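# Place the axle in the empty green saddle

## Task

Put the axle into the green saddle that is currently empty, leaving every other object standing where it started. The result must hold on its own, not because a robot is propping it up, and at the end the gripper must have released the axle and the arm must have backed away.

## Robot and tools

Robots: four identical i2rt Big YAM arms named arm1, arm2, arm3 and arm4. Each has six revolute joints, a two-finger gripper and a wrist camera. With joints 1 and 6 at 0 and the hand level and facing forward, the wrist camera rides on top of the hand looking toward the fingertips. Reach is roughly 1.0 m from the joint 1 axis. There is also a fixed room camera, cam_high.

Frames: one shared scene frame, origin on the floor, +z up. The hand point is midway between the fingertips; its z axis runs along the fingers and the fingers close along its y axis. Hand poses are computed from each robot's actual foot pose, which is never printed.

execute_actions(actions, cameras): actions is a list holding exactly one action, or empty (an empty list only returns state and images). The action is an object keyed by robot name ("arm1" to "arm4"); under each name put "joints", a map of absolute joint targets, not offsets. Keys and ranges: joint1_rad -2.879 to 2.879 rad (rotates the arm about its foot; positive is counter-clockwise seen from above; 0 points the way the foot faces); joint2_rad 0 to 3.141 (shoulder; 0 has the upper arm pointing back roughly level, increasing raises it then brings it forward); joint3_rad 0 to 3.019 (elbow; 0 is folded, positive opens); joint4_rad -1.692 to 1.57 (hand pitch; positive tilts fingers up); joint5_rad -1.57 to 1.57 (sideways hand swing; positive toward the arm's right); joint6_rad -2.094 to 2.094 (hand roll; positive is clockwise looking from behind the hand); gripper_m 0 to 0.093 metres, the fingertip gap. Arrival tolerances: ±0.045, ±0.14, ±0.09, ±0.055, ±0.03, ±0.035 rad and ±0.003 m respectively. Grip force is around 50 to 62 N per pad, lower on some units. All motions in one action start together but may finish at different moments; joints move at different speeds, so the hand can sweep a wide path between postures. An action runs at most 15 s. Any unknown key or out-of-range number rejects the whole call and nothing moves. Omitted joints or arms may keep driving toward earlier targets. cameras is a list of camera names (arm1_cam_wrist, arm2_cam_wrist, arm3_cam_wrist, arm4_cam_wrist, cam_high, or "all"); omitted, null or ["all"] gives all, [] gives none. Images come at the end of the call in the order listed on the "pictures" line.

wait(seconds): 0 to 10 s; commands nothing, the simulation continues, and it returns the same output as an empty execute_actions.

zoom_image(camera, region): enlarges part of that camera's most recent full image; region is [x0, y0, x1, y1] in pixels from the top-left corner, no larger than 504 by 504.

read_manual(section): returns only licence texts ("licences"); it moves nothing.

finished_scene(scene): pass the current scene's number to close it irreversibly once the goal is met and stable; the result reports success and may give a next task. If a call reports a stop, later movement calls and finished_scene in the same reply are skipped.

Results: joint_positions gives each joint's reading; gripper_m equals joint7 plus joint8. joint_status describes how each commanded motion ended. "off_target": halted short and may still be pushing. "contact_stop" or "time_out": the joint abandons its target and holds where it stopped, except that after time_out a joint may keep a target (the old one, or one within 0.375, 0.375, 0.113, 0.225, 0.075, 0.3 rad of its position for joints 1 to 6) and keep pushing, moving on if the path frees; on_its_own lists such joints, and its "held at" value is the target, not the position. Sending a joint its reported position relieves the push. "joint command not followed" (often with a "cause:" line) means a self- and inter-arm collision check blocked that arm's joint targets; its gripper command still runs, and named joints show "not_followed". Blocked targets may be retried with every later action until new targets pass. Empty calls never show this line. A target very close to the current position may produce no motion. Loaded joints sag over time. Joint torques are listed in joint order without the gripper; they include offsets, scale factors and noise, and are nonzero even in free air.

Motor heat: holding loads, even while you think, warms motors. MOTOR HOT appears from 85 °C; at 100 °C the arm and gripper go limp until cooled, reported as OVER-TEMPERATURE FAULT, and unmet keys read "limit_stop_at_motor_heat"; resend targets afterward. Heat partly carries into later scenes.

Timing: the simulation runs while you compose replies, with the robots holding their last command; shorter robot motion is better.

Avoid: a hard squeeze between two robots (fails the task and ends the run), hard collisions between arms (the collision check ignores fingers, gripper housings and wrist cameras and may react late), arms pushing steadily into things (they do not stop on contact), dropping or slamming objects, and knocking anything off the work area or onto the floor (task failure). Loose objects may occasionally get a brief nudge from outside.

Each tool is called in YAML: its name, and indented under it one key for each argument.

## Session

execute_actions:
  actions: []

Scene clock: 0.00 s.
Joint torques (N m, as the arm reports them, + toward a larger angle): no reading
Motor temperatures (°C, as the motors report them): arm1=[31 30 36 29 28 32] | arm2=[30 33 35 32 31 29] | arm3=[30 31 36 31 32 31] | arm4=[31 34 40 31 28 28]
arm1.joint_positions: joint1_rad=+0.639 joint2_rad=+0.591 joint3_rad=+1.454 joint4_rad=-1.509 joint5_rad=+0.094 joint6_rad=-0.069 gripper_m=+0.095
arm1.joint_status: not commanded
arm1.hand: x=-0.5437 y=+0.1904 z=+1.3048 quat_wxyz=(-0.373, -0.395, -0.800, +0.254) (m; scene frame)
arm2.joint_positions: joint1_rad=+0.666 joint2_rad=+0.576 joint3_rad=+1.450 joint4_rad=-1.202 joint5_rad=-0.070 joint6_rad=+0.412 gripper_m=+0.094
arm2.joint_status: not commanded
arm2.hand: x=-0.7840 y=-0.1845 z=+1.3754 quat_wxyz=(-0.124, +0.651, -0.487, -0.569) (m; scene frame)
arm3.joint_positions: joint1_rad=+0.707 joint2_rad=+0.510 joint3_rad=+1.461 joint4_rad=-1.274 joint5_rad=-0.041 joint6_rad=+0.144 gripper_m=+0.095
arm3.joint_status: not commanded
arm3.hand: x=+0.7546 y=+0.2092 z=+1.3757 quat_wxyz=(-0.549, -0.396, -0.709, +0.197) (m; scene frame)
arm4.joint_positions: joint1_rad=+0.779 joint2_rad=+0.476 joint3_rad=+1.323 joint4_rad=-1.450 joint5_rad=+0.042 joint6_rad=+0.014 gripper_m=+0.095
arm4.joint_status: not commanded
arm4.hand: x=+0.5262 y=-0.2206 z=+1.2760 quat_wxyz=(-0.194, +0.809, -0.359, -0.423) (m; scene frame)
pictures: arm1_cam_wrist, arm2_cam_wrist, arm3_cam_wrist, arm4_cam_wrist, cam_high
Images, in order (width x height): arm1_cam_wrist 504x504, arm2_cam_wrist 504x504, arm3_cam_wrist 504x504, arm4_cam_wrist 504x504, cam_high 896x504.

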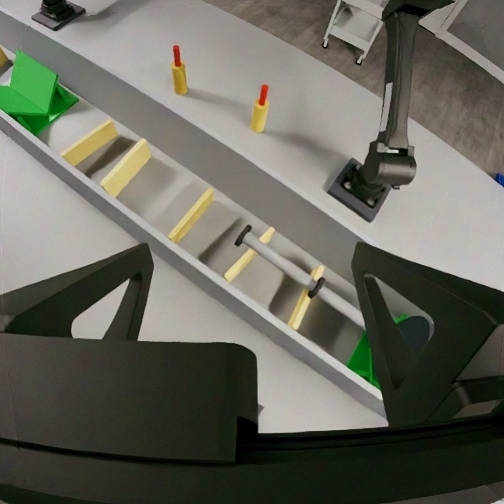

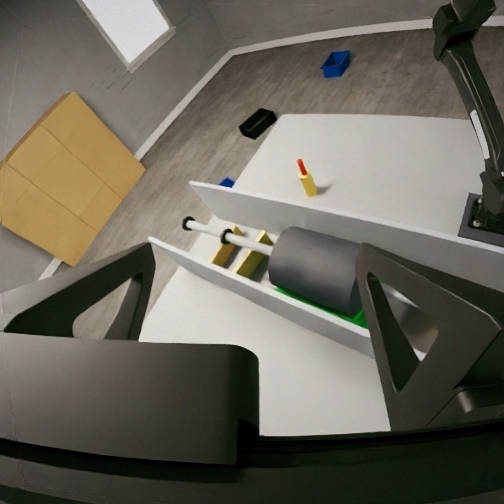

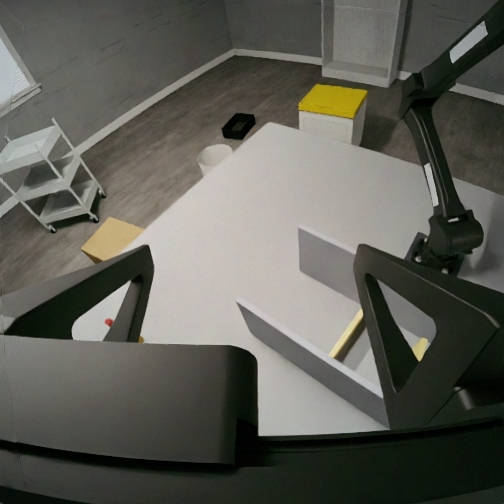

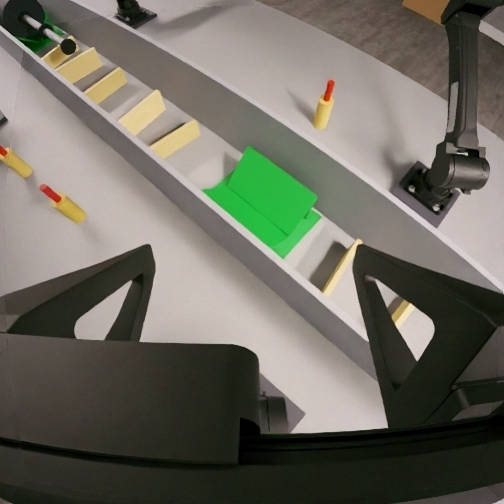

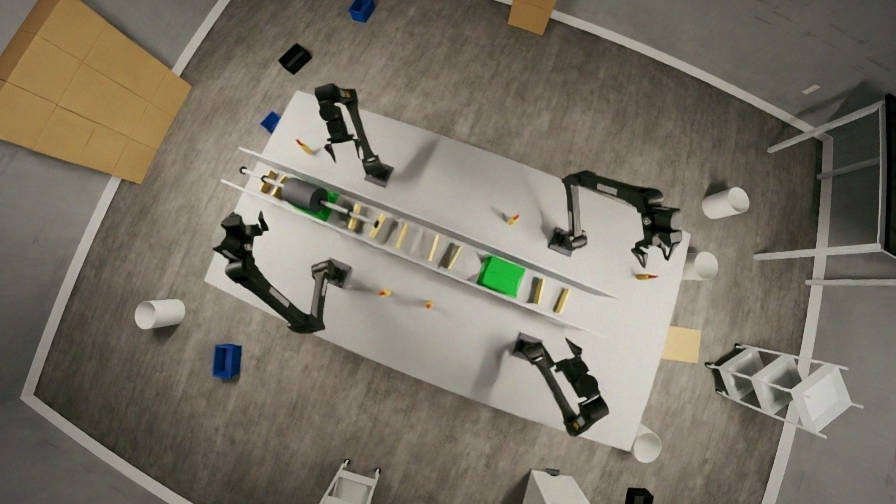

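execute_actions:
  actions:
    - {"arm1":{"joints":{"joint1_rad":-0.25,"joint2_rad":1.24,"joint3_rad":1.265,"joint4_rad":-1.52,"joint5_rad":0,"joint6_rad":-1.84}},"arm2":{"joints":{"joint1_rad":1.03,"joint2_rad":1.79,"joint3_rad":1.9,"joint4_rad":-1.48,"joint5_rad":0,"joint6_rad":-0.575}},"arm3":{"joints":{"joint1_rad":-1.02,"joint2_rad":2.01,"joint3_rad":2.435,"joint4_rad":-1.54,"joint5_rad":0,"joint6_rad":0.57}}}

Scene clock: 15.97 s.
Joint torques (N m, as the arm reports them, + toward a larger angle): arm1=[ 0.48 -5.44  9.75  0.47 -0.14  0.06] | arm2=[  0.58 -19.92  11.51  -0.03   0.09  -0.11] | arm3=[ -1.38 -22.19  13.38   0.23  -0.02  -0.05] | arm4=[1.05 3.84 8.15 1.75 0.   0.05]
Motor temperatures (°C, as the motors report them): arm1=[31 30 39 29 28 32] | arm2=[30 33 37 32 31 29] | arm3=[30 31 37 31 32 31] | arm4=[31 34 43 31 28 28]
arm1.joint_positions: joint1_rad=-0.252 joint2_rad=+1.247 joint3_rad=+1.250 joint4_rad=-1.512 joint5_rad=+0.000 joint6_rad=-1.829 gripper_m=+0.095
arm1.joint_status: all done
arm1.hand: x=-0.7344 y=+0.0009 z=+1.0314 quat_wxyz=(+0.006, +0.000, -0.999, +0.033) (m; scene frame)
arm2.joint_positions: joint1_rad=+1.024 joint2_rad=+1.800 joint3_rad=+1.876 joint4_rad=-1.473 joint5_rad=-0.002 joint6_rad=-0.565 gripper_m=+0.094
arm2.joint_status: all done
arm2.hand: x=-1.1442 y=-0.0285 z=+1.0371 quat_wxyz=(-0.048, +0.996, -0.003, -0.071) (m; scene frame)
arm3.joint_positions: joint1_rad=-1.024 joint2_rad=+2.040 joint3_rad=+2.384 joint4_rad=-1.525 joint5_rad=+0.002 joint6_rad=+0.563 gripper_m=+0.095
arm3.joint_status: all done
arm3.hand: x=+0.0219 y=+0.0028 z=+1.1025 quat_wxyz=(-0.095, -0.981, +0.025, +0.165) (m; scene frame)
arm4.joint_positions: joint1_rad=+0.779 joint2_rad=+0.476 joint3_rad=+1.323 joint4_rad=-1.450 joint5_rad=+0.042 joint6_rad=+0.014 gripper_m=+0.095
arm4.joint_status: not commanded
arm4.hand: x=+0.5262 y=-0.2206 z=+1.2760 quat_wxyz=(-0.194, +0.809, -0.359, -0.423) (m; scene frame)
pictures: arm1_cam_wrist, arm2_cam_wrist, arm3_cam_wrist, arm4_cam_wrist, cam_high
Images, in order (width x height): arm1_cam_wrist 504x504, arm2_cam_wrist 504x504, arm3_cam_wrist 504x504, arm4_cam_wrist 504x504, cam_high 896x504.

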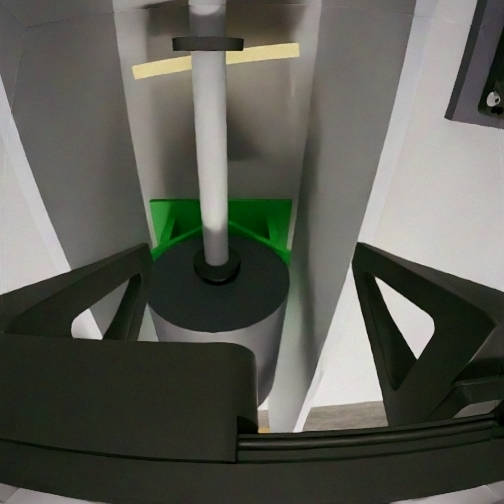

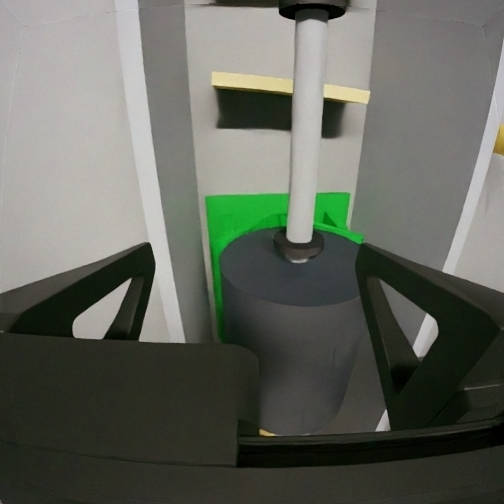

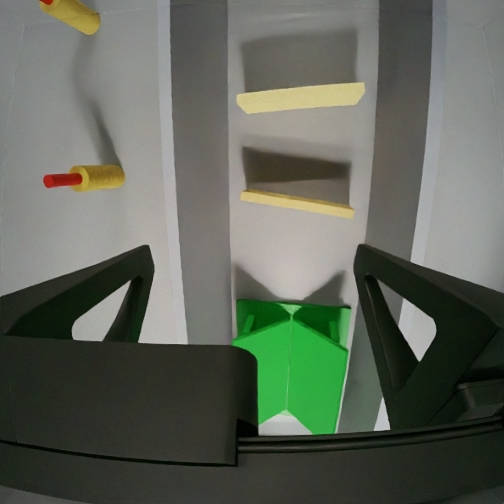

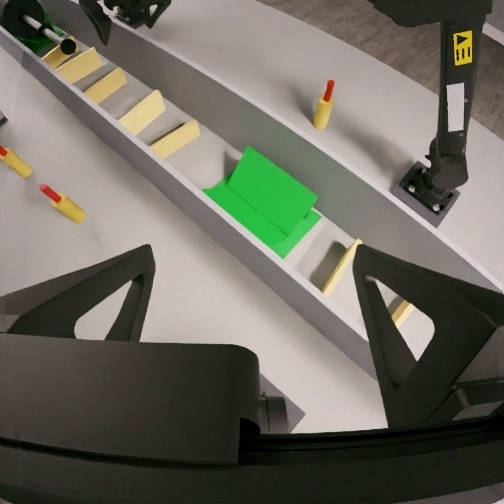

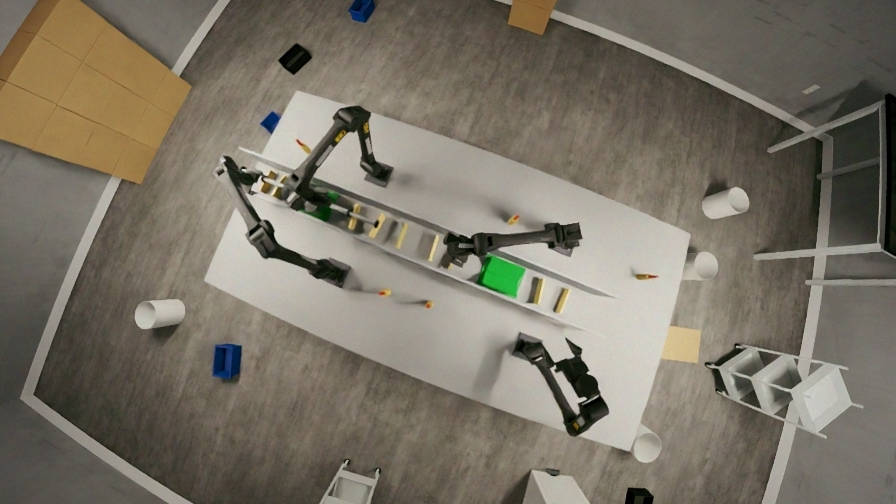

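execute_actions:
  actions:
    - {"arm1":{"joints":{"joint1_rad":-0.36,"joint2_rad":1.175,"joint3_rad":0.94,"joint4_rad":-1.25,"joint6_rad":-1.97}},"arm2":{"joints":{"joint1_rad":0.95,"joint2_rad":1.978,"joint3_rad":1.885,"joint4_rad":-1.288,"joint6_rad":-0.655}}}
  cameras: ["arm1_cam_wrist","arm2_cam_wrist"]

Scene clock: 41.27 s.
Joint torques (N m, as the arm reports them, + toward a larger angle): arm1=[ 0.75 -3.44  9.05  1.45 -0.13  0.04] | arm2=[  0.53 -23.47  10.56   0.59   0.05  -0.08] | arm3=[ -1.07 -23.22  13.32   0.03   0.    -0.01] | arm4=[1.03 3.91 8.14 1.74 0.   0.04]
Motor temperatures (°C, as the motors report them): arm1=[31 30 41 29 28 32] | arm2=[30 35 39 32 31 29] | arm3=[30 33 41 31 32 31] | arm4=[31 34 44 31 28 28]
arm1.joint_positions: joint1_rad=-0.365 joint2_rad=+1.170 joint3_rad=+0.930 joint4_rad=-1.260 joint5_rad=+0.000 joint6_rad=-1.960 gripper_m=+0.095
arm1.joint_status: all done
arm1.hand: x=-0.7595 y=+0.0484 z=+0.9336 quat_wxyz=(+0.012, +0.008, -0.999, +0.035) (m; scene frame)
arm2.joint_positions: joint1_rad=+0.942 joint2_rad=+1.995 joint3_rad=+1.871 joint4_rad=-1.298 joint5_rad=-0.002 joint6_rad=-0.645 gripper_m=+0.094
arm2.joint_status: all done
arm2.hand: x=-1.1610 y=+0.0475 z=+0.9242 quat_wxyz=(-0.047, +0.997, -0.004, -0.057) (m; scene frame)
arm3.joint_positions: joint1_rad=-1.024 joint2_rad=+2.040 joint3_rad=+2.384 joint4_rad=-1.525 joint5_rad=+0.002 joint6_rad=+0.563 gripper_m=+0.095
arm3.joint_status: not commanded
arm3.hand: x=+0.0219 y=+0.0028 z=+1.1025 quat_wxyz=(-0.095, -0.981, +0.025, +0.165) (m; scene frame)
arm4.joint_positions: joint1_rad=+0.779 joint2_rad=+0.476 joint3_rad=+1.323 joint4_rad=-1.450 joint5_rad=+0.042 joint6_rad=+0.014 gripper_m=+0.095
arm4.joint_status: not commanded
arm4.hand: x=+0.5262 y=-0.2206 z=+1.2760 quat_wxyz=(-0.194, +0.809, -0.359, -0.423) (m; scene frame)
pictures: arm1_cam_wrist, arm2_cam_wrist
Images, in order (width x height): arm1_cam_wrist 504x504, arm2_cam_wrist 504x504.

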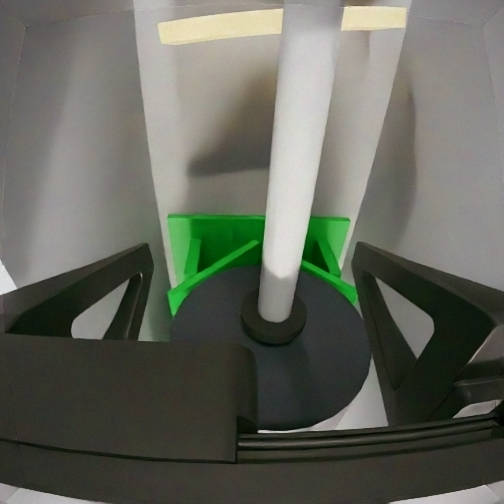

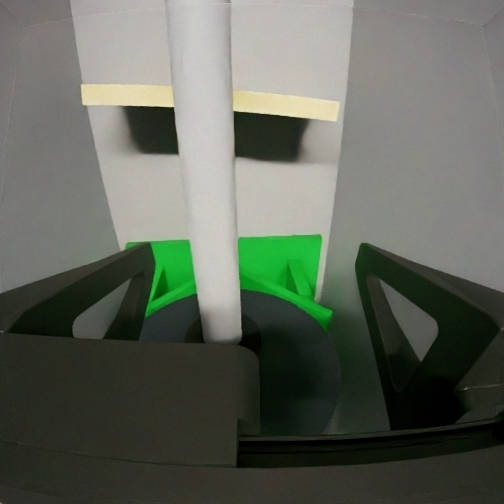

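execute_actions:
  actions:
    - {"arm1":{"joints":{"joint1_rad":-0.335,"joint2_rad":1.292,"joint3_rad":0.862,"joint4_rad":-1.046,"joint6_rad":-1.93,"gripper_m":0.08}},"arm2":{"joints":{"joint1_rad":0.975,"joint2_rad":1.97,"joint3_rad":1.725,"joint4_rad":-1.128,"joint6_rad":-0.63,"gripper_m":0.08}}}
  cameras: ["arm1_cam_wrist","arm2_cam_wrist"]

Scene clock: 49.87 s.
Joint torques (N m, as the arm reports them, + toward a larger angle): arm1=[ 0.87 -5.32  8.43  1.34 -0.14  0.22] | arm2=[  0.41 -21.72   9.63   0.77   0.07   0.17] | arm3=[ -1.01 -22.61  13.24   0.15   0.02   0.01] | arm4=[1.06 3.83 8.16 1.77 0.01 0.05]
Motor temperatures (°C, as the motors report them): arm1=[31 30 41 29 28 32] | arm2=[30 35 39 32 31 29] | arm3=[30 34 41 31 32 31] | arm4=[31 33 44 31 28 28]
arm1.joint_positions: joint1_rad=-0.341 joint2_rad=+1.301 joint3_rad=+0.851 joint4_rad=-1.056 joint5_rad=+0.000 joint6_rad=-1.940 gripper_m=+0.080
arm1.joint_status: all done
arm1.hand: x=-0.7592 y=+0.0254 z=+0.8664 quat_wxyz=(+0.010, +0.010, -0.999, +0.033) (m; scene frame)
arm2.joint_positions: joint1_rad=+0.974 joint2_rad=+1.977 joint3_rad=+1.721 joint4_rad=-1.140 joint5_rad=-0.002 joint6_rad=-0.640 gripper_m=+0.080
arm2.joint_status: all done
arm2.hand: x=-1.1658 y=+0.0257 z=+0.8796 quat_wxyz=(-0.053, +0.996, +0.010, -0.068) (m; scene frame)
arm3.joint_positions: joint1_rad=-1.024 joint2_rad=+2.040 joint3_rad=+2.384 joint4_rad=-1.525 joint5_rad=+0.002 joint6_rad=+0.563 gripper_m=+0.095
arm3.joint_status: not commanded
arm3.hand: x=+0.0219 y=+0.0028 z=+1.1025 quat_wxyz=(-0.095, -0.981, +0.025, +0.165) (m; scene frame)
arm4.joint_positions: joint1_rad=+0.779 joint2_rad=+0.476 joint3_rad=+1.323 joint4_rad=-1.450 joint5_rad=+0.042 joint6_rad=+0.014 gripper_m=+0.095
arm4.joint_status: not commanded
arm4.hand: x=+0.5262 y=-0.2206 z=+1.2760 quat_wxyz=(-0.194, +0.809, -0.359, -0.423) (m; scene frame)
pictures: arm1_cam_wrist, arm2_cam_wrist
Images, in order (width x height): arm1_cam_wrist 504x504, arm2_cam_wrist 504x504.

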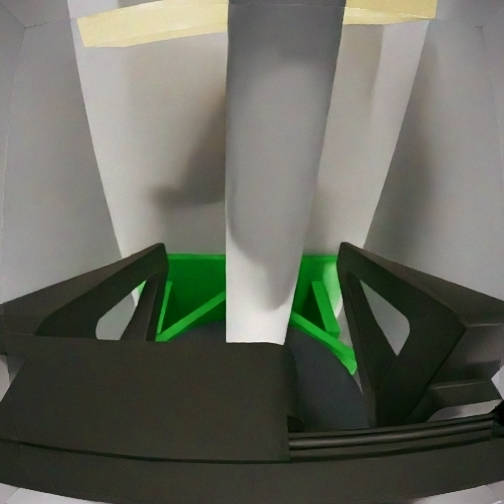

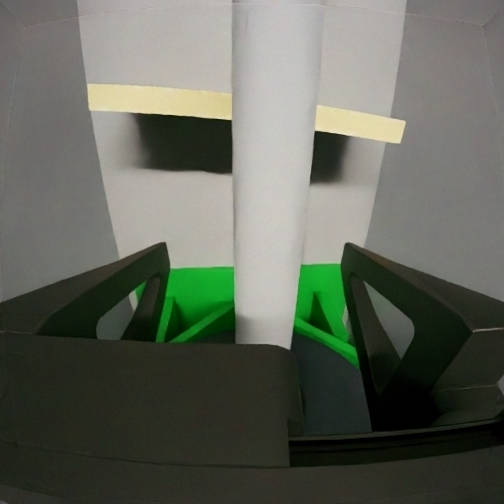

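execute_actions:
  actions:
    - {"arm1":{"joints":{"gripper_m":0}},"arm2":{"joints":{"gripper_m":0}}}
  cameras: []

execute_actions:
  actions:
    - {"arm1":{"joints":{"joint2_rad":1.18,"joint3_rad":1.245,"joint4_rad":-1.475}},"arm2":{"joints":{"joint2_rad":1.915,"joint3_rad":2.165,"joint4_rad":-1.545}}}
  cameras: ["arm1_cam_wrist","arm2_cam_wrist"]

Scene clock: 73.40 s.
Joint torques (N m, as the arm reports them, + toward a larger angle): arm1=[ 0.82 -5.32  8.53  1.13 -0.03 -0.07] | arm2=[  0.1  -21.89   9.67   0.34  -0.13   0.1 ] | arm3=[ -0.78 -22.08  13.31   0.09   0.05  -0.01] | arm4=[1.09 3.84 8.16 1.75 0.01 0.04]
Motor temperatures (°C, as the motors report them): arm1=[31 30 41 29 28 32] | arm2=[30 36 39 32 31 29] | arm3=[30 34 42 31 32 31] | arm4=[31 33 44 31 28 28]
arm1.joint_positions: joint1_rad=-0.341 joint2_rad=+1.301 joint3_rad=+0.851 joint4_rad=-1.050 joint5_rad=-0.002 joint6_rad=-1.907 gripper_m=+0.023
arm1.joint_status: gripper_m off_target (ended at +0.023, target +0.000)
arm1.hand: x=-0.7592 y=+0.0238 z=+0.8666 quat_wxyz=(+0.009, -0.006, -0.999, +0.037) (m; scene frame)
arm2.joint_positions: joint1_rad=+0.972 joint2_rad=+1.977 joint3_rad=+1.721 joint4_rad=-1.129 joint5_rad=+0.003 joint6_rad=-0.636 gripper_m=+0.023
arm2.joint_status: gripper_m off_target (ended at +0.023, target +0.000)
arm2.hand: x=-1.1667 y=+0.0289 z=+0.8800 quat_wxyz=(-0.058, +0.996, +0.006, -0.071) (m; scene frame)
arm3.joint_positions: joint1_rad=-1.024 joint2_rad=+2.040 joint3_rad=+2.384 joint4_rad=-1.525 joint5_rad=+0.002 joint6_rad=+0.563 gripper_m=+0.095
arm3.joint_status: not commanded
arm3.hand: x=+0.0219 y=+0.0028 z=+1.1025 quat_wxyz=(-0.095, -0.981, +0.025, +0.165) (m; scene frame)
arm4.joint_positions: joint1_rad=+0.779 joint2_rad=+0.476 joint3_rad=+1.323 joint4_rad=-1.450 joint5_rad=+0.042 joint6_rad=+0.014 gripper_m=+0.095
arm4.joint_status: not commanded
arm4.hand: x=+0.5262 y=-0.2206 z=+1.2760 quat_wxyz=(-0.194, +0.809, -0.359, -0.423) (m; scene frame)
pictures: none
No camera images: the call's "cameras" was empty. Leave "cameras" out to get every camera's image.

Scene clock: 74.70 s.
Joint torques (N m, as the arm reports them, + toward a larger angle): arm1=[ 0.77 -6.02 14.    0.62 -0.26 -0.15] | arm2=[ -0.04 -25.82  16.21   0.08   0.07   0.  ] | arm3=[ -0.37 -22.17  13.27   0.21   0.01  -0.03] | arm4=[1.01 3.93 8.15 1.76 0.01 0.04]
Motor temperatures (°C, as the motors report them): arm1=[31 30 41 29 28 32] | arm2=[30 36 39 32 31 29] | arm3=[30 34 42 31 32 31] | arm4=[31 33 44 31 28 28]
arm1.joint_positions: joint1_rad=-0.341 joint2_rad=+1.202 joint3_rad=+1.178 joint4_rad=-1.470 joint5_rad=+0.003 joint6_rad=-1.897 gripper_m=+0.023
arm1.joint_status: all done
arm1.hand: x=-0.7612 y=+0.0232 z=+1.0182 quat_wxyz=(+0.013, -0.011, -0.999, +0.039) (m; scene frame)
arm2.joint_positions: joint1_rad=+0.976 joint2_rad=+1.960 joint3_rad=+2.083 joint4_rad=-1.542 joint5_rad=-0.002 joint6_rad=-0.626 gripper_m=+0.023
arm2.joint_status: all done
arm2.hand: x=-1.1663 y=+0.0232 z=+1.0254 quat_wxyz=(-0.046, +0.997, +0.004, -0.059) (m; scene frame)
arm3.joint_positions: joint1_rad=-1.024 joint2_rad=+2.040 joint3_rad=+2.384 joint4_rad=-1.525 joint5_rad=+0.002 joint6_rad=+0.563 gripper_m=+0.095
arm3.joint_status: not commanded
arm3.hand: x=+0.0219 y=+0.0028 z=+1.1025 quat_wxyz=(-0.095, -0.981, +0.025, +0.165) (m; scene frame)
arm4.joint_positions: joint1_rad=+0.779 joint2_rad=+0.476 joint3_rad=+1.323 joint4_rad=-1.450 joint5_rad=+0.042 joint6_rad=+0.014 gripper_m=+0.095
arm4.joint_status: not commanded
arm4.hand: x=+0.5262 y=-0.2206 z=+1.2760 quat_wxyz=(-0.194, +0.809, -0.359, -0.423) (m; scene frame)
pictures: arm1_cam_wrist, arm2_cam_wrist
Images, in order (width x height): arm1_cam_wrist 504x504, arm2_cam_wrist 504x504.

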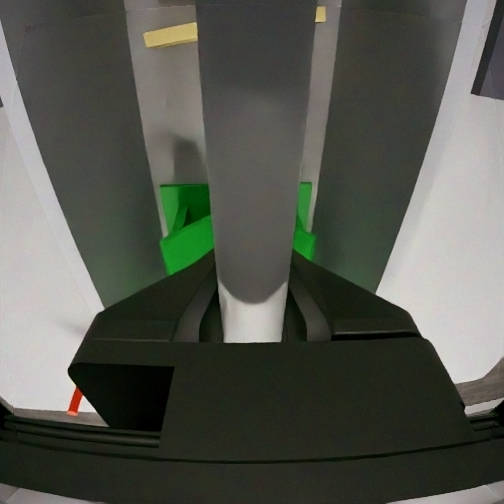

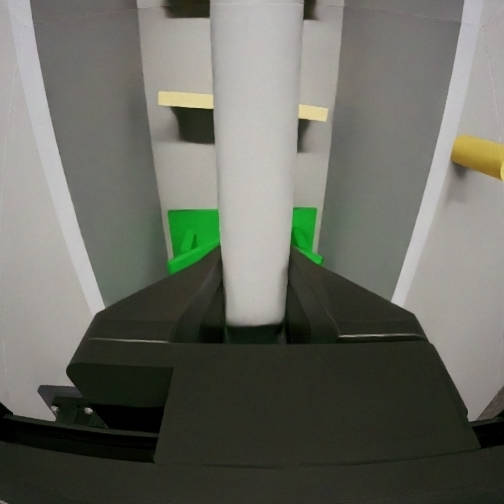

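execute_actions:
  actions:
    - {"arm1":{"joints":{"joint1_rad":0.195,"joint2_rad":1.15,"joint3_rad":1.18,"joint4_rad":-1.475,"joint6_rad":-1.37}},"arm2":{"joints":{"joint1_rad":0.77,"joint2_rad":1.535,"joint3_rad":1.59,"joint4_rad":-1.385,"joint6_rad":-0.84}}}
  cameras: []

execute_actions:
  actions:
    - {"arm1":{"joints":{"joint1_rad":0.64,"joint2_rad":1.335,"joint3_rad":1.375,"joint4_rad":-1.44,"joint6_rad":-0.93}},"arm2":{"joints":{"joint1_rad":0.445,"joint2_rad":1.272,"joint3_rad":1.31,"joint4_rad":-1.38,"joint6_rad":-1.16}}}
  cameras: ["arm1_cam_wrist"]

execute_actions:
  actions:
    - {"arm1":{"joints":{"joint1_rad":0.912,"joint2_rad":1.655,"joint3_rad":1.755,"joint4_rad":-1.5,"joint6_rad":-0.66}},"arm2":{"joints":{"joint1_rad":-0.01,"joint2_rad":1.172,"joint3_rad":1.225,"joint4_rad":-1.4,"joint6_rad":-1.605}}}

Scene clock: 84.57 s.
Joint torques (N m, as the arm reports them, + toward a larger angle): arm1=[ 1.   -6.27 12.    1.54  0.11  0.18] | arm2=[  0.28 -18.6   12.18   1.13   0.1    0.01] | arm3=[ -1.18 -22.33  13.55   0.04   0.04  -0.06] | arm4=[1.01 3.87 8.13 1.76 0.01 0.05]
Motor temperatures (°C, as the motors report them): arm1=[31 30 44 29 28 32] | arm2=[30 36 42 32 31 29] | arm3=[30 34 42 31 32 31] | arm4=[31 33 44 31 28 28]
arm1.joint_positions: joint1_rad=+0.186 joint2_rad=+1.181 joint3_rad=+1.137 joint4_rad=-1.487 joint5_rad=-0.006 joint6_rad=-1.376 gripper_m=+0.023
arm1.joint_status: all done
arm1.hand: x=-0.5812 y=+0.0246 z=+1.0091 quat_wxyz=(-0.009, -0.008, -1.000, +0.022) (m; scene frame)
arm2.joint_positions: joint1_rad=+0.768 joint2_rad=+1.573 joint3_rad=+1.558 joint4_rad=-1.408 joint5_rad=-0.003 joint6_rad=-0.837 gripper_m=+0.023
arm2.joint_status: all done
arm2.hand: x=-0.9859 y=+0.0230 z=+1.0279 quat_wxyz=(-0.056, +0.997, +0.005, -0.048) (m; scene frame)
arm3.joint_positions: joint1_rad=-1.024 joint2_rad=+2.040 joint3_rad=+2.384 joint4_rad=-1.525 joint5_rad=+0.002 joint6_rad=+0.563 gripper_m=+0.095
arm3.joint_status: not commanded
arm3.hand: x=+0.0219 y=+0.0028 z=+1.1025 quat_wxyz=(-0.095, -0.981, +0.025, +0.165) (m; scene frame)
arm4.joint_positions: joint1_rad=+0.779 joint2_rad=+0.476 joint3_rad=+1.323 joint4_rad=-1.450 joint5_rad=+0.042 joint6_rad=+0.014 gripper_m=+0.095
arm4.joint_status: not commanded
arm4.hand: x=+0.5262 y=-0.2206 z=+1.2760 quat_wxyz=(-0.194, +0.809, -0.359, -0.423) (m; scene frame)
pictures: none
No camera images: the call's "cameras" was empty. Leave "cameras" out to get every camera's image.

Scene clock: 85.70 s.
Joint torques (N m, as the arm reports them, + toward a larger angle): arm1=[ 0.21 -8.75 14.38  1.46  0.01  0.13] | arm2=[  1.05 -13.79  12.58   0.56   0.24   0.17] | arm3=[ -0.99 -22.01  13.21  -0.09   0.    -0.05] | arm4=[1.01 3.87 8.16 1.76 0.01 0.05]
Motor temperatures (°C, as the motors report them): arm1=[31 30 44 29 28 32] | arm2=[30 36 42 32 31 29] | arm3=[30 34 42 31 32 31] | arm4=[31 33 44 31 28 28]
arm1.joint_positions: joint1_rad=+0.641 joint2_rad=+1.368 joint3_rad=+1.304 joint4_rad=-1.450 joint5_rad=-0.003 joint6_rad=-0.930 gripper_m=+0.023
arm1.joint_status: all done
arm1.hand: x=-0.3999 y=+0.0231 z=+1.0106 quat_wxyz=(-0.020, -0.004, -0.999, +0.025) (m; scene frame)
arm2.joint_positions: joint1_rad=+0.433 joint2_rad=+1.309 joint3_rad=+1.272 joint4_rad=-1.390 joint5_rad=-0.008 joint6_rad=-1.170 gripper_m=+0.023
arm2.joint_status: all done
arm2.hand: x=-0.8036 y=+0.0212 z=+1.0252 quat_wxyz=(-0.067, +0.997, +0.004, -0.029) (m; scene frame)
arm3.joint_positions: joint1_rad=-1.024 joint2_rad=+2.040 joint3_rad=+2.384 joint4_rad=-1.525 joint5_rad=+0.002 joint6_rad=+0.563 gripper_m=+0.095
arm3.joint_status: not commanded
arm3.hand: x=+0.0219 y=+0.0028 z=+1.1025 quat_wxyz=(-0.095, -0.981, +0.025, +0.165) (m; scene frame)
arm4.joint_positions: joint1_rad=+0.779 joint2_rad=+0.476 joint3_rad=+1.323 joint4_rad=-1.450 joint5_rad=+0.042 joint6_rad=+0.014 gripper_m=+0.095
arm4.joint_status: not commanded
arm4.hand: x=+0.5262 y=-0.2206 z=+1.2760 quat_wxyz=(-0.194, +0.809, -0.359, -0.423) (m; scene frame)
pictures: arm1_cam_wrist
Images, in order (width x height): arm1_cam_wrist 504x504.

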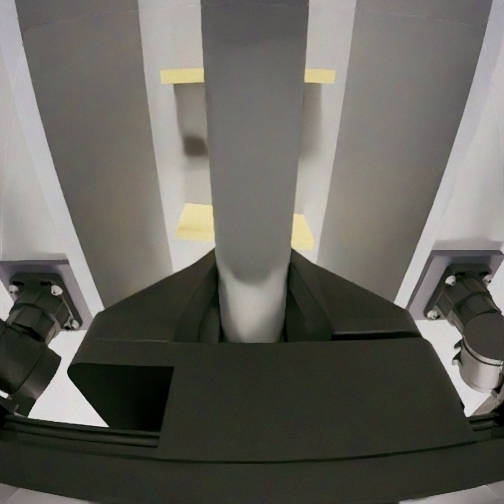

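Scene clock: 86.87 s.
Joint torques (N m, as the arm reports them, + toward a larger angle): arm1=[  0.19 -13.64  14.81   1.46  -0.33   0.22] | arm2=[ -0.02 -12.11  12.59   0.44   0.06   0.22] | arm3=[ -1.01 -22.86  13.47   0.23   0.03  -0.02] | arm4=[0.98 3.94 8.16 1.74 0.   0.05]
Motor temperatures (°C, as the motors report them): arm1=[31 31 45 29 28 32] | arm2=[30 36 42 32 31 29] | arm3=[30 34 42 31 32 31] | arm4=[31 33 44 31 28 28]
arm1.joint_positions: joint1_rad=+0.910 joint2_rad=+1.688 joint3_rad=+1.678 joint4_rad=-1.510 joint5_rad=+0.006 joint6_rad=-0.671 gripper_m=+0.023
arm1.joint_status: all done
arm1.hand: x=-0.2273 y=+0.0232 z=+1.0152 quat_wxyz=(-0.020, +0.001, -1.000, +0.021) (m; scene frame)
arm2.joint_positions: joint1_rad=-0.008 joint2_rad=+1.214 joint3_rad=+1.187 joint4_rad=-1.407 joint5_rad=-0.003 joint6_rad=-1.620 gripper_m=+0.023
arm2.joint_status: all done
arm2.hand: x=-0.6297 y=+0.0170 z=+1.0251 quat_wxyz=(-0.071, +0.997, +0.009, +0.004) (m; scene frame)
arm3.joint_positions: joint1_rad=-1.024 joint2_rad=+2.040 joint3_rad=+2.384 joint4_rad=-1.525 joint5_rad=+0.002 joint6_rad=+0.563 gripper_m=+0.095
arm3.joint_status: not commanded
arm3.hand: x=+0.0219 y=+0.0028 z=+1.1025 quat_wxyz=(-0.095, -0.981, +0.025, +0.165) (m; scene frame)
arm4.joint_positions: joint1_rad=+0.779 joint2_rad=+0.476 joint3_rad=+1.323 joint4_rad=-1.450 joint5_rad=+0.042 joint6_rad=+0.014 gripper_m=+0.095
arm4.joint_status: not commanded
arm4.hand: x=+0.5262 y=-0.2206 z=+1.2760 quat_wxyz=(-0.194, +0.809, -0.359, -0.423) (m; scene frame)
pictures: arm1_cam_wrist, arm2_cam_wrist, arm3_cam_wrist, arm4_cam_wrist, cam_high
Images, in order (width x height): arm1_cam_wrist 504x504, arm2_cam_wrist 504x504, arm3_cam_wrist 504x504, arm4_cam_wrist 504x504, cam_high 896x504.

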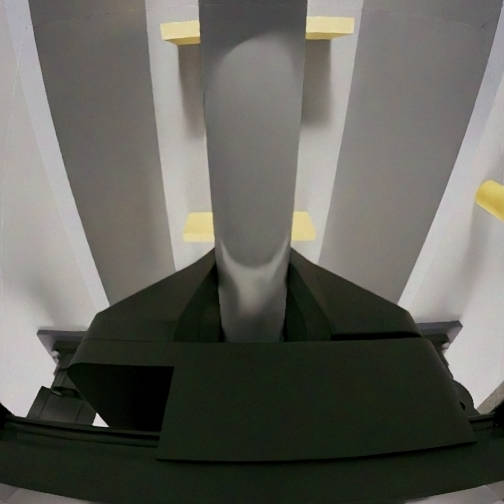

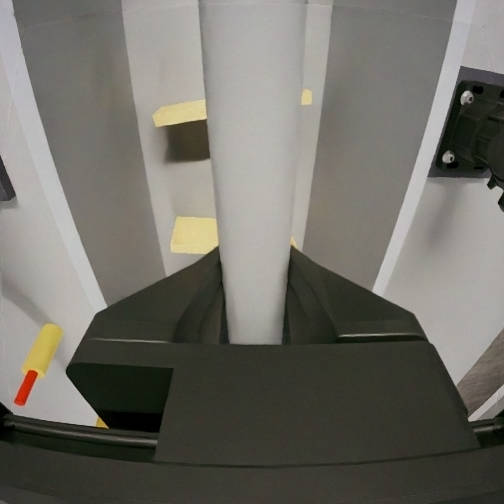

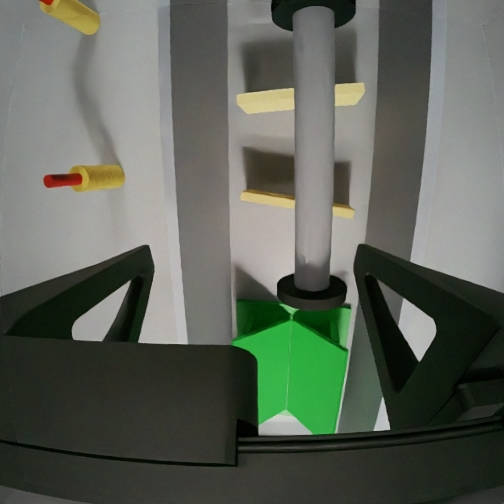

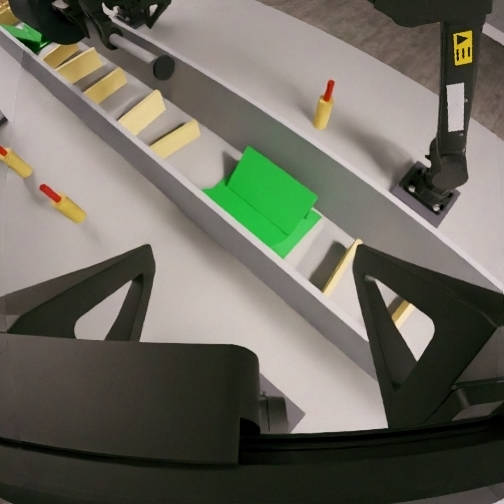

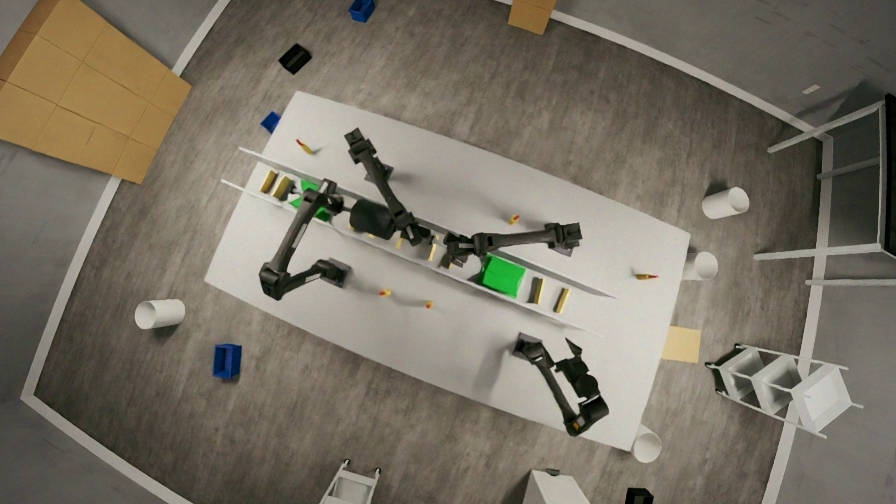

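execute_actions:
  actions: []

Scene clock: 106.47 s.
Joint torques (N m, as the arm reports them, + toward a larger angle): arm1=[  0.37 -13.37  14.92   1.47  -0.33   0.22] | arm2=[ -0.02 -12.13  12.53   0.4    0.08   0.22] | arm3=[ -0.9  -21.99  13.4    0.28  -0.02   0.03] | arm4=[1.07 3.88 8.15 1.75 0.   0.04]
Motor temperatures (°C, as the motors report them): arm1=[31 32 49 29 28 32] | arm2=[30 35 42 32 31 29] | arm3=[30 35 43 31 32 31] | arm4=[31 33 44 31 28 28]
arm1.joint_positions: joint1_rad=+0.910 joint2_rad=+1.688 joint3_rad=+1.678 joint4_rad=-1.510 joint5_rad=+0.006 joint6_rad=-0.671 gripper_m=+0.023
arm1.joint_status: all done
arm1.hand: x=-0.2273 y=+0.0232 z=+1.0152 quat_wxyz=(-0.020, +0.001, -1.000, +0.021) (m; scene frame)
arm2.joint_positions: joint1_rad=-0.008 joint2_rad=+1.214 joint3_rad=+1.187 joint4_rad=-1.407 joint5_rad=-0.003 joint6_rad=-1.620 gripper_m=+0.023
arm2.joint_status: all done
arm2.hand: x=-0.6297 y=+0.0170 z=+1.0251 quat_wxyz=(-0.071, +0.997, +0.009, +0.004) (m; scene frame)
arm3.joint_positions: joint1_rad=-1.024 joint2_rad=+2.040 joint3_rad=+2.384 joint4_rad=-1.525 joint5_rad=+0.002 joint6_rad=+0.563 gripper_m=+0.095
arm3.joint_status: not commanded
arm3.hand: x=+0.0219 y=+0.0028 z=+1.1025 quat_wxyz=(-0.095, -0.981, +0.025, +0.165) (m; scene frame)
arm4.joint_positions: joint1_rad=+0.779 joint2_rad=+0.476 joint3_rad=+1.323 joint4_rad=-1.450 joint5_rad=+0.042 joint6_rad=+0.014 gripper_m=+0.095
arm4.joint_status: not commanded
arm4.hand: x=+0.5262 y=-0.2206 z=+1.2760 quat_wxyz=(-0.194, +0.809, -0.359, -0.423) (m; scene frame)
pictures: arm1_cam_wrist, arm2_cam_wrist, arm3_cam_wrist, arm4_cam_wrist, cam_high
Images, in order (width x height): arm1_cam_wrist 504x504, arm2_cam_wrist 504x504, arm3_cam_wrist 504x504, arm4_cam_wrist 504x504, cam_high 896x504.

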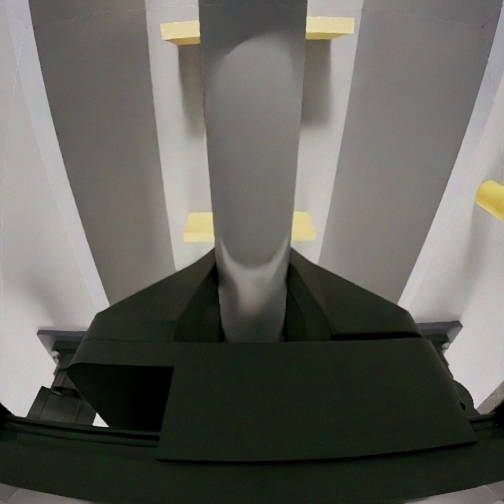

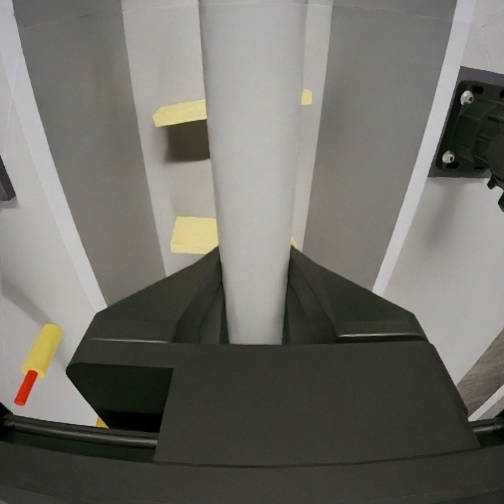

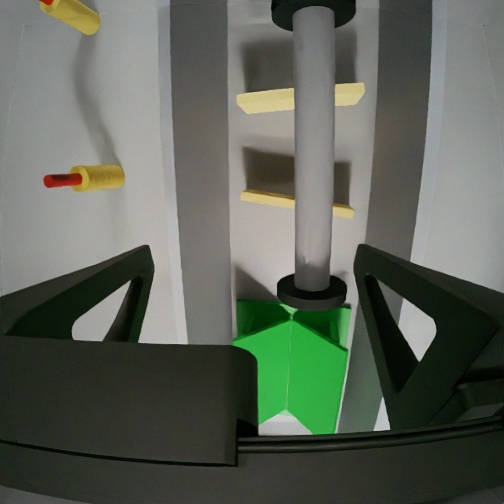

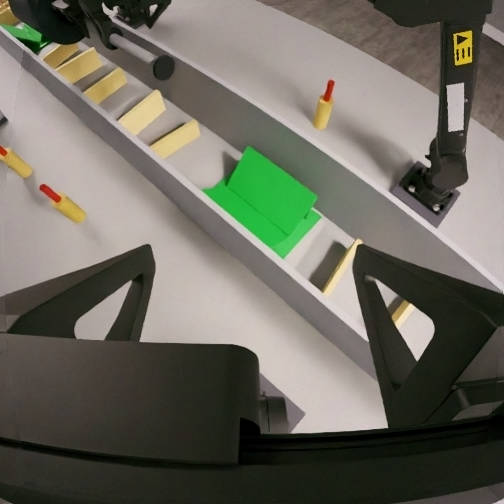

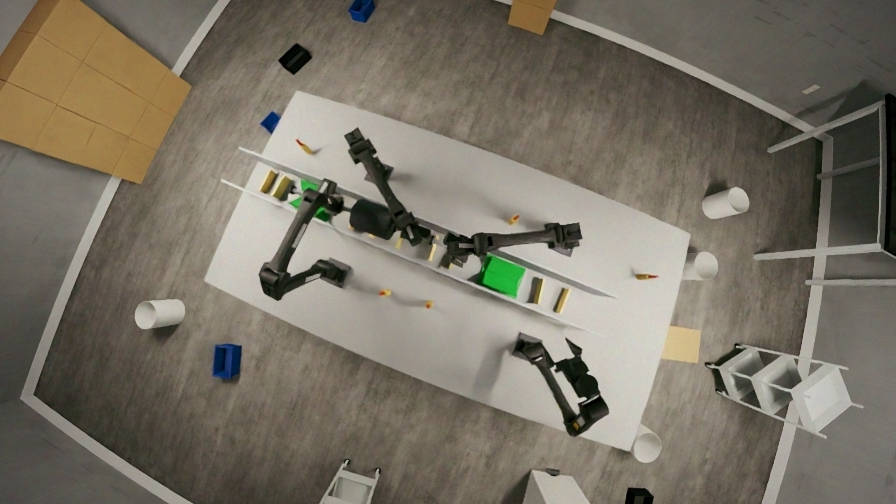

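execute_actions:
  actions:
    - {"arm3":{"joints":{"joint1_rad":-1.075,"joint6_rad":0.5}}}
  cameras: []

execute_actions:
  actions:
    - {"arm3":{"joints":{"joint2_rad":2.025,"joint3_rad":2.215,"joint4_rad":-1.44}}}
  cameras: ["arm3_cam_wrist"]

Scene clock: 116.00 s.
Joint torques (N m, as the arm reports them, + toward a larger angle): arm1=[  0.39 -13.38  14.92   1.48  -0.32   0.22] | arm2=[ -0.12 -12.26  12.52   0.36   0.07   0.23] | arm3=[ -0.97 -22.44  13.34   0.3    0.01  -0.2 ] | arm4=[1.02 3.88 8.16 1.76 0.01 0.05]
Motor temperatures (°C, as the motors report them): arm1=[31 32 50 29 28 32] | arm2=[30 35 42 32 31 29] | arm3=[30 35 43 31 31 31] | arm4=[31 33 44 31 28 28]
arm1.joint_positions: joint1_rad=+0.910 joint2_rad=+1.688 joint3_rad=+1.678 joint4_rad=-1.510 joint5_rad=+0.006 joint6_rad=-0.671 gripper_m=+0.023
arm1.joint_status: not commanded
arm1.hand: x=-0.2273 y=+0.0232 z=+1.0152 quat_wxyz=(-0.020, +0.001, -1.000, +0.021) (m; scene frame)
arm2.joint_positions: joint1_rad=-0.008 joint2_rad=+1.214 joint3_rad=+1.187 joint4_rad=-1.407 joint5_rad=-0.003 joint6_rad=-1.620 gripper_m=+0.023
arm2.joint_status: not commanded
arm2.hand: x=-0.6297 y=+0.0170 z=+1.0251 quat_wxyz=(-0.071, +0.997, +0.009, +0.004) (m; scene frame)
arm3.joint_positions: joint1_rad=-1.069 joint2_rad=+2.040 joint3_rad=+2.384 joint4_rad=-1.525 joint5_rad=+0.002 joint6_rad=+0.509 gripper_m=+0.095
arm3.joint_status: all done
arm3.hand: x=+0.0069 y=+0.0312 z=+1.1027 quat_wxyz=(-0.086, -0.981, +0.021, +0.170) (m; scene frame)
arm4.joint_positions: joint1_rad=+0.779 joint2_rad=+0.476 joint3_rad=+1.323 joint4_rad=-1.450 joint5_rad=+0.042 joint6_rad=+0.014 gripper_m=+0.095
arm4.joint_status: not commanded
arm4.hand: x=+0.5262 y=-0.2206 z=+1.2760 quat_wxyz=(-0.194, +0.809, -0.359, -0.423) (m; scene frame)
pictures: none
No camera images: the call's "cameras" was empty. Leave "cameras" out to get every camera's image.

Scene clock: 117.40 s.
Joint torques (N m, as the arm reports them, + toward a larger angle): arm1=[  0.41 -13.36  14.91   1.48  -0.33   0.22] | arm2=[  0.08 -12.19  12.58   0.38   0.07   0.22] | arm3=[ -1.43 -20.15  10.43   1.76  -0.03  -0.18] | arm4=[1.   3.87 8.14 1.76 0.01 0.04]
Motor temperatures (°C, as the motors report them): arm1=[31 33 50 29 28 32] | arm2=[30 35 42 32 31 29] | arm3=[30 35 43 31 31 31] | arm4=[31 33 44 31 28 28]
arm1.joint_positions: joint1_rad=+0.910 joint2_rad=+1.688 joint3_rad=+1.678 joint4_rad=-1.510 joint5_rad=+0.006 joint6_rad=-0.671 gripper_m=+0.023
arm1.joint_status: not commanded
arm1.hand: x=-0.2273 y=+0.0232 z=+1.0152 quat_wxyz=(-0.020, +0.001, -1.000, +0.021) (m; scene frame)
arm2.joint_positions: joint1_rad=-0.008 joint2_rad=+1.214 joint3_rad=+1.187 joint4_rad=-1.407 joint5_rad=-0.003 joint6_rad=-1.620 gripper_m=+0.023
arm2.joint_status: not commanded
arm2.hand: x=-0.6297 y=+0.0170 z=+1.0251 quat_wxyz=(-0.071, +0.997, +0.009, +0.004) (m; scene frame)
arm3.joint_positions: joint1_rad=-1.069 joint2_rad=+2.035 joint3_rad=+2.200 joint4_rad=-1.461 joint5_rad=+0.002 joint6_rad=+0.509 gripper_m=+0.095
arm3.joint_status: all done
arm3.hand: x=+0.0171 y=+0.0367 z=+1.0284 quat_wxyz=(-0.060, -0.991, +0.021, +0.119) (m; scene frame)
arm4.joint_positions: joint1_rad=+0.779 joint2_rad=+0.476 joint3_rad=+1.323 joint4_rad=-1.450 joint5_rad=+0.042 joint6_rad=+0.014 gripper_m=+0.095
arm4.joint_status: not commanded
arm4.hand: x=+0.5262 y=-0.2206 z=+1.2760 quat_wxyz=(-0.194, +0.809, -0.359, -0.423) (m; scene frame)
pictures: arm3_cam_wrist
Images, in order (width x height): arm3_cam_wrist 504x504.

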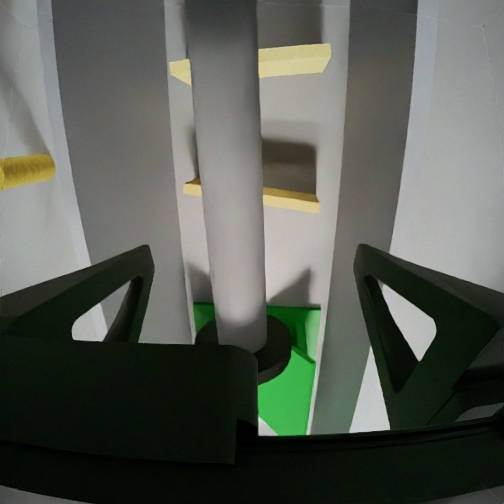

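execute_actions:
  actions:
    - {"arm3":{"joints":{"joint1_rad":-1.055,"joint2_rad":2.055}}}
  cameras: ["arm3_cam_wrist"]

execute_actions:
  actions:
    - {"arm3":{"joints":{"gripper_m":0.0}}}
  cameras: ["arm3_cam_wrist"]

Scene clock: 121.23 s.
Joint torques (N m, as the arm reports them, + toward a larger angle): arm1=[  0.37 -13.38  14.92   1.49  -0.33   0.22] | arm2=[ -0.04 -12.55  12.62   0.41   0.09   0.19] | arm3=[  0.25 -18.76  10.65   1.79  -0.01  -0.22] | arm4=[1.03 3.87 8.13 1.74 0.01 0.04]
Motor temperatures (°C, as the motors report them): arm1=[31 33 50 29 28 32] | arm2=[30 35 42 32 31 29] | arm3=[30 35 42 31 31 31] | arm4=[31 33 44 31 28 28]
arm1.joint_positions: joint1_rad=+0.910 joint2_rad=+1.688 joint3_rad=+1.678 joint4_rad=-1.510 joint5_rad=+0.006 joint6_rad=-0.671 gripper_m=+0.023
arm1.joint_status: not commanded
arm1.hand: x=-0.2273 y=+0.0232 z=+1.0152 quat_wxyz=(-0.020, +0.001, -1.000, +0.021) (m; scene frame)
arm2.joint_positions: joint1_rad=-0.008 joint2_rad=+1.214 joint3_rad=+1.187 joint4_rad=-1.407 joint5_rad=-0.003 joint6_rad=-1.620 gripper_m=+0.023
arm2.joint_status: not commanded
arm2.hand: x=-0.6297 y=+0.0170 z=+1.0251 quat_wxyz=(-0.071, +0.997, +0.009, +0.004) (m; scene frame)
arm3.joint_positions: joint1_rad=-1.069 joint2_rad=+2.039 joint3_rad=+2.200 joint4_rad=-1.461 joint5_rad=+0.002 joint6_rad=+0.509 gripper_m=+0.095
arm3.joint_status: all done
arm3.hand: x=+0.0167 y=+0.0365 z=+1.0259 quat_wxyz=(-0.059, -0.991, +0.021, +0.118) (m; scene frame)
arm4.joint_positions: joint1_rad=+0.779 joint2_rad=+0.476 joint3_rad=+1.323 joint4_rad=-1.450 joint5_rad=+0.042 joint6_rad=+0.014 gripper_m=+0.095
arm4.joint_status: not commanded
arm4.hand: x=+0.5262 y=-0.2206 z=+1.2760 quat_wxyz=(-0.194, +0.809, -0.359, -0.423) (m; scene frame)
pictures: arm3_cam_wrist
Images, in order (width x height): arm3_cam_wrist 504x504.

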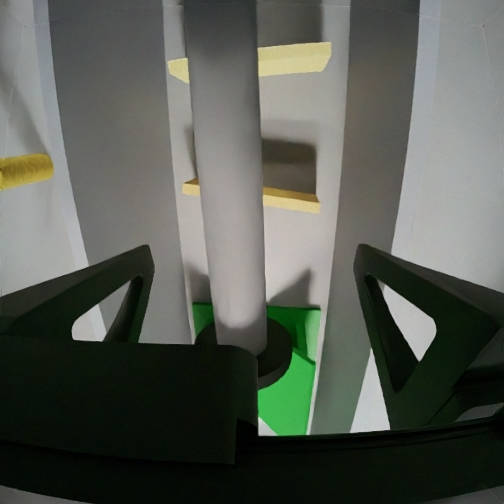

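Scene clock: 121.97 s.
Joint torques (N m, as the arm reports them, + toward a larger angle): arm1=[ -0.12 -13.26  14.87   1.73  -0.13   0.24] | arm2=[  0.   -12.27  12.64   0.49   0.04   0.25] | arm3=[ -0.1  -18.22  10.48   1.04   0.21  -0.1 ] | arm4=[1.02 3.79 8.14 1.75 0.01 0.05]
Motor temperatures (°C, as the motors report them): arm1=[31 33 50 29 28 32] | arm2=[30 35 42 32 31 29] | arm3=[30 35 42 31 32 31] | arm4=[31 33 44 31 28 28]
arm1.joint_positions: joint1_rad=+0.912 joint2_rad=+1.688 joint3_rad=+1.678 joint4_rad=-1.516 joint5_rad=+0.001 joint6_rad=-0.672 gripper_m=+0.023
arm1.joint_status: not commanded
arm1.hand: x=-0.2273 y=+0.0253 z=+1.0152 quat_wxyz=(-0.019, +0.003, -1.000, +0.017) (m; scene frame)
arm2.joint_positions: joint1_rad=-0.008 joint2_rad=+1.214 joint3_rad=+1.187 joint4_rad=-1.408 joint5_rad=-0.003 joint6_rad=-1.623 gripper_m=+0.023
arm2.joint_status: not commanded
arm2.hand: x=-0.6296 y=+0.0165 z=+1.0250 quat_wxyz=(-0.070, +0.997, +0.010, +0.005) (m; scene frame)
arm3.joint_positions: joint1_rad=-1.065 joint2_rad=+2.039 joint3_rad=+2.200 joint4_rad=-1.453 joint5_rad=-0.003 joint6_rad=+0.502 gripper_m=+0.024
arm3.joint_status: gripper_m off_target (ended at +0.024, target +0.000)
arm3.hand: x=+0.0167 y=+0.0322 z=+1.0261 quat_wxyz=(-0.063, -0.991, +0.016, +0.120) (m; scene frame)
arm4.joint_positions: joint1_rad=+0.779 joint2_rad=+0.476 joint3_rad=+1.323 joint4_rad=-1.450 joint5_rad=+0.042 joint6_rad=+0.014 gripper_m=+0.095
arm4.joint_status: not commanded
arm4.hand: x=+0.5262 y=-0.2206 z=+1.2760 quat_wxyz=(-0.194, +0.809, -0.359, -0.423) (m; scene frame)
pictures: arm3_cam_wrist
Images, in order (width x height): arm3_cam_wrist 504x504.

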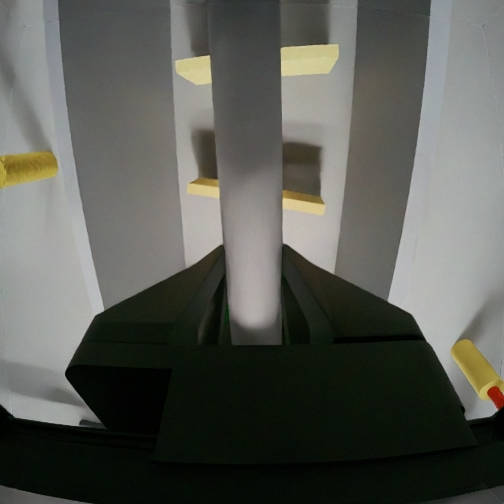

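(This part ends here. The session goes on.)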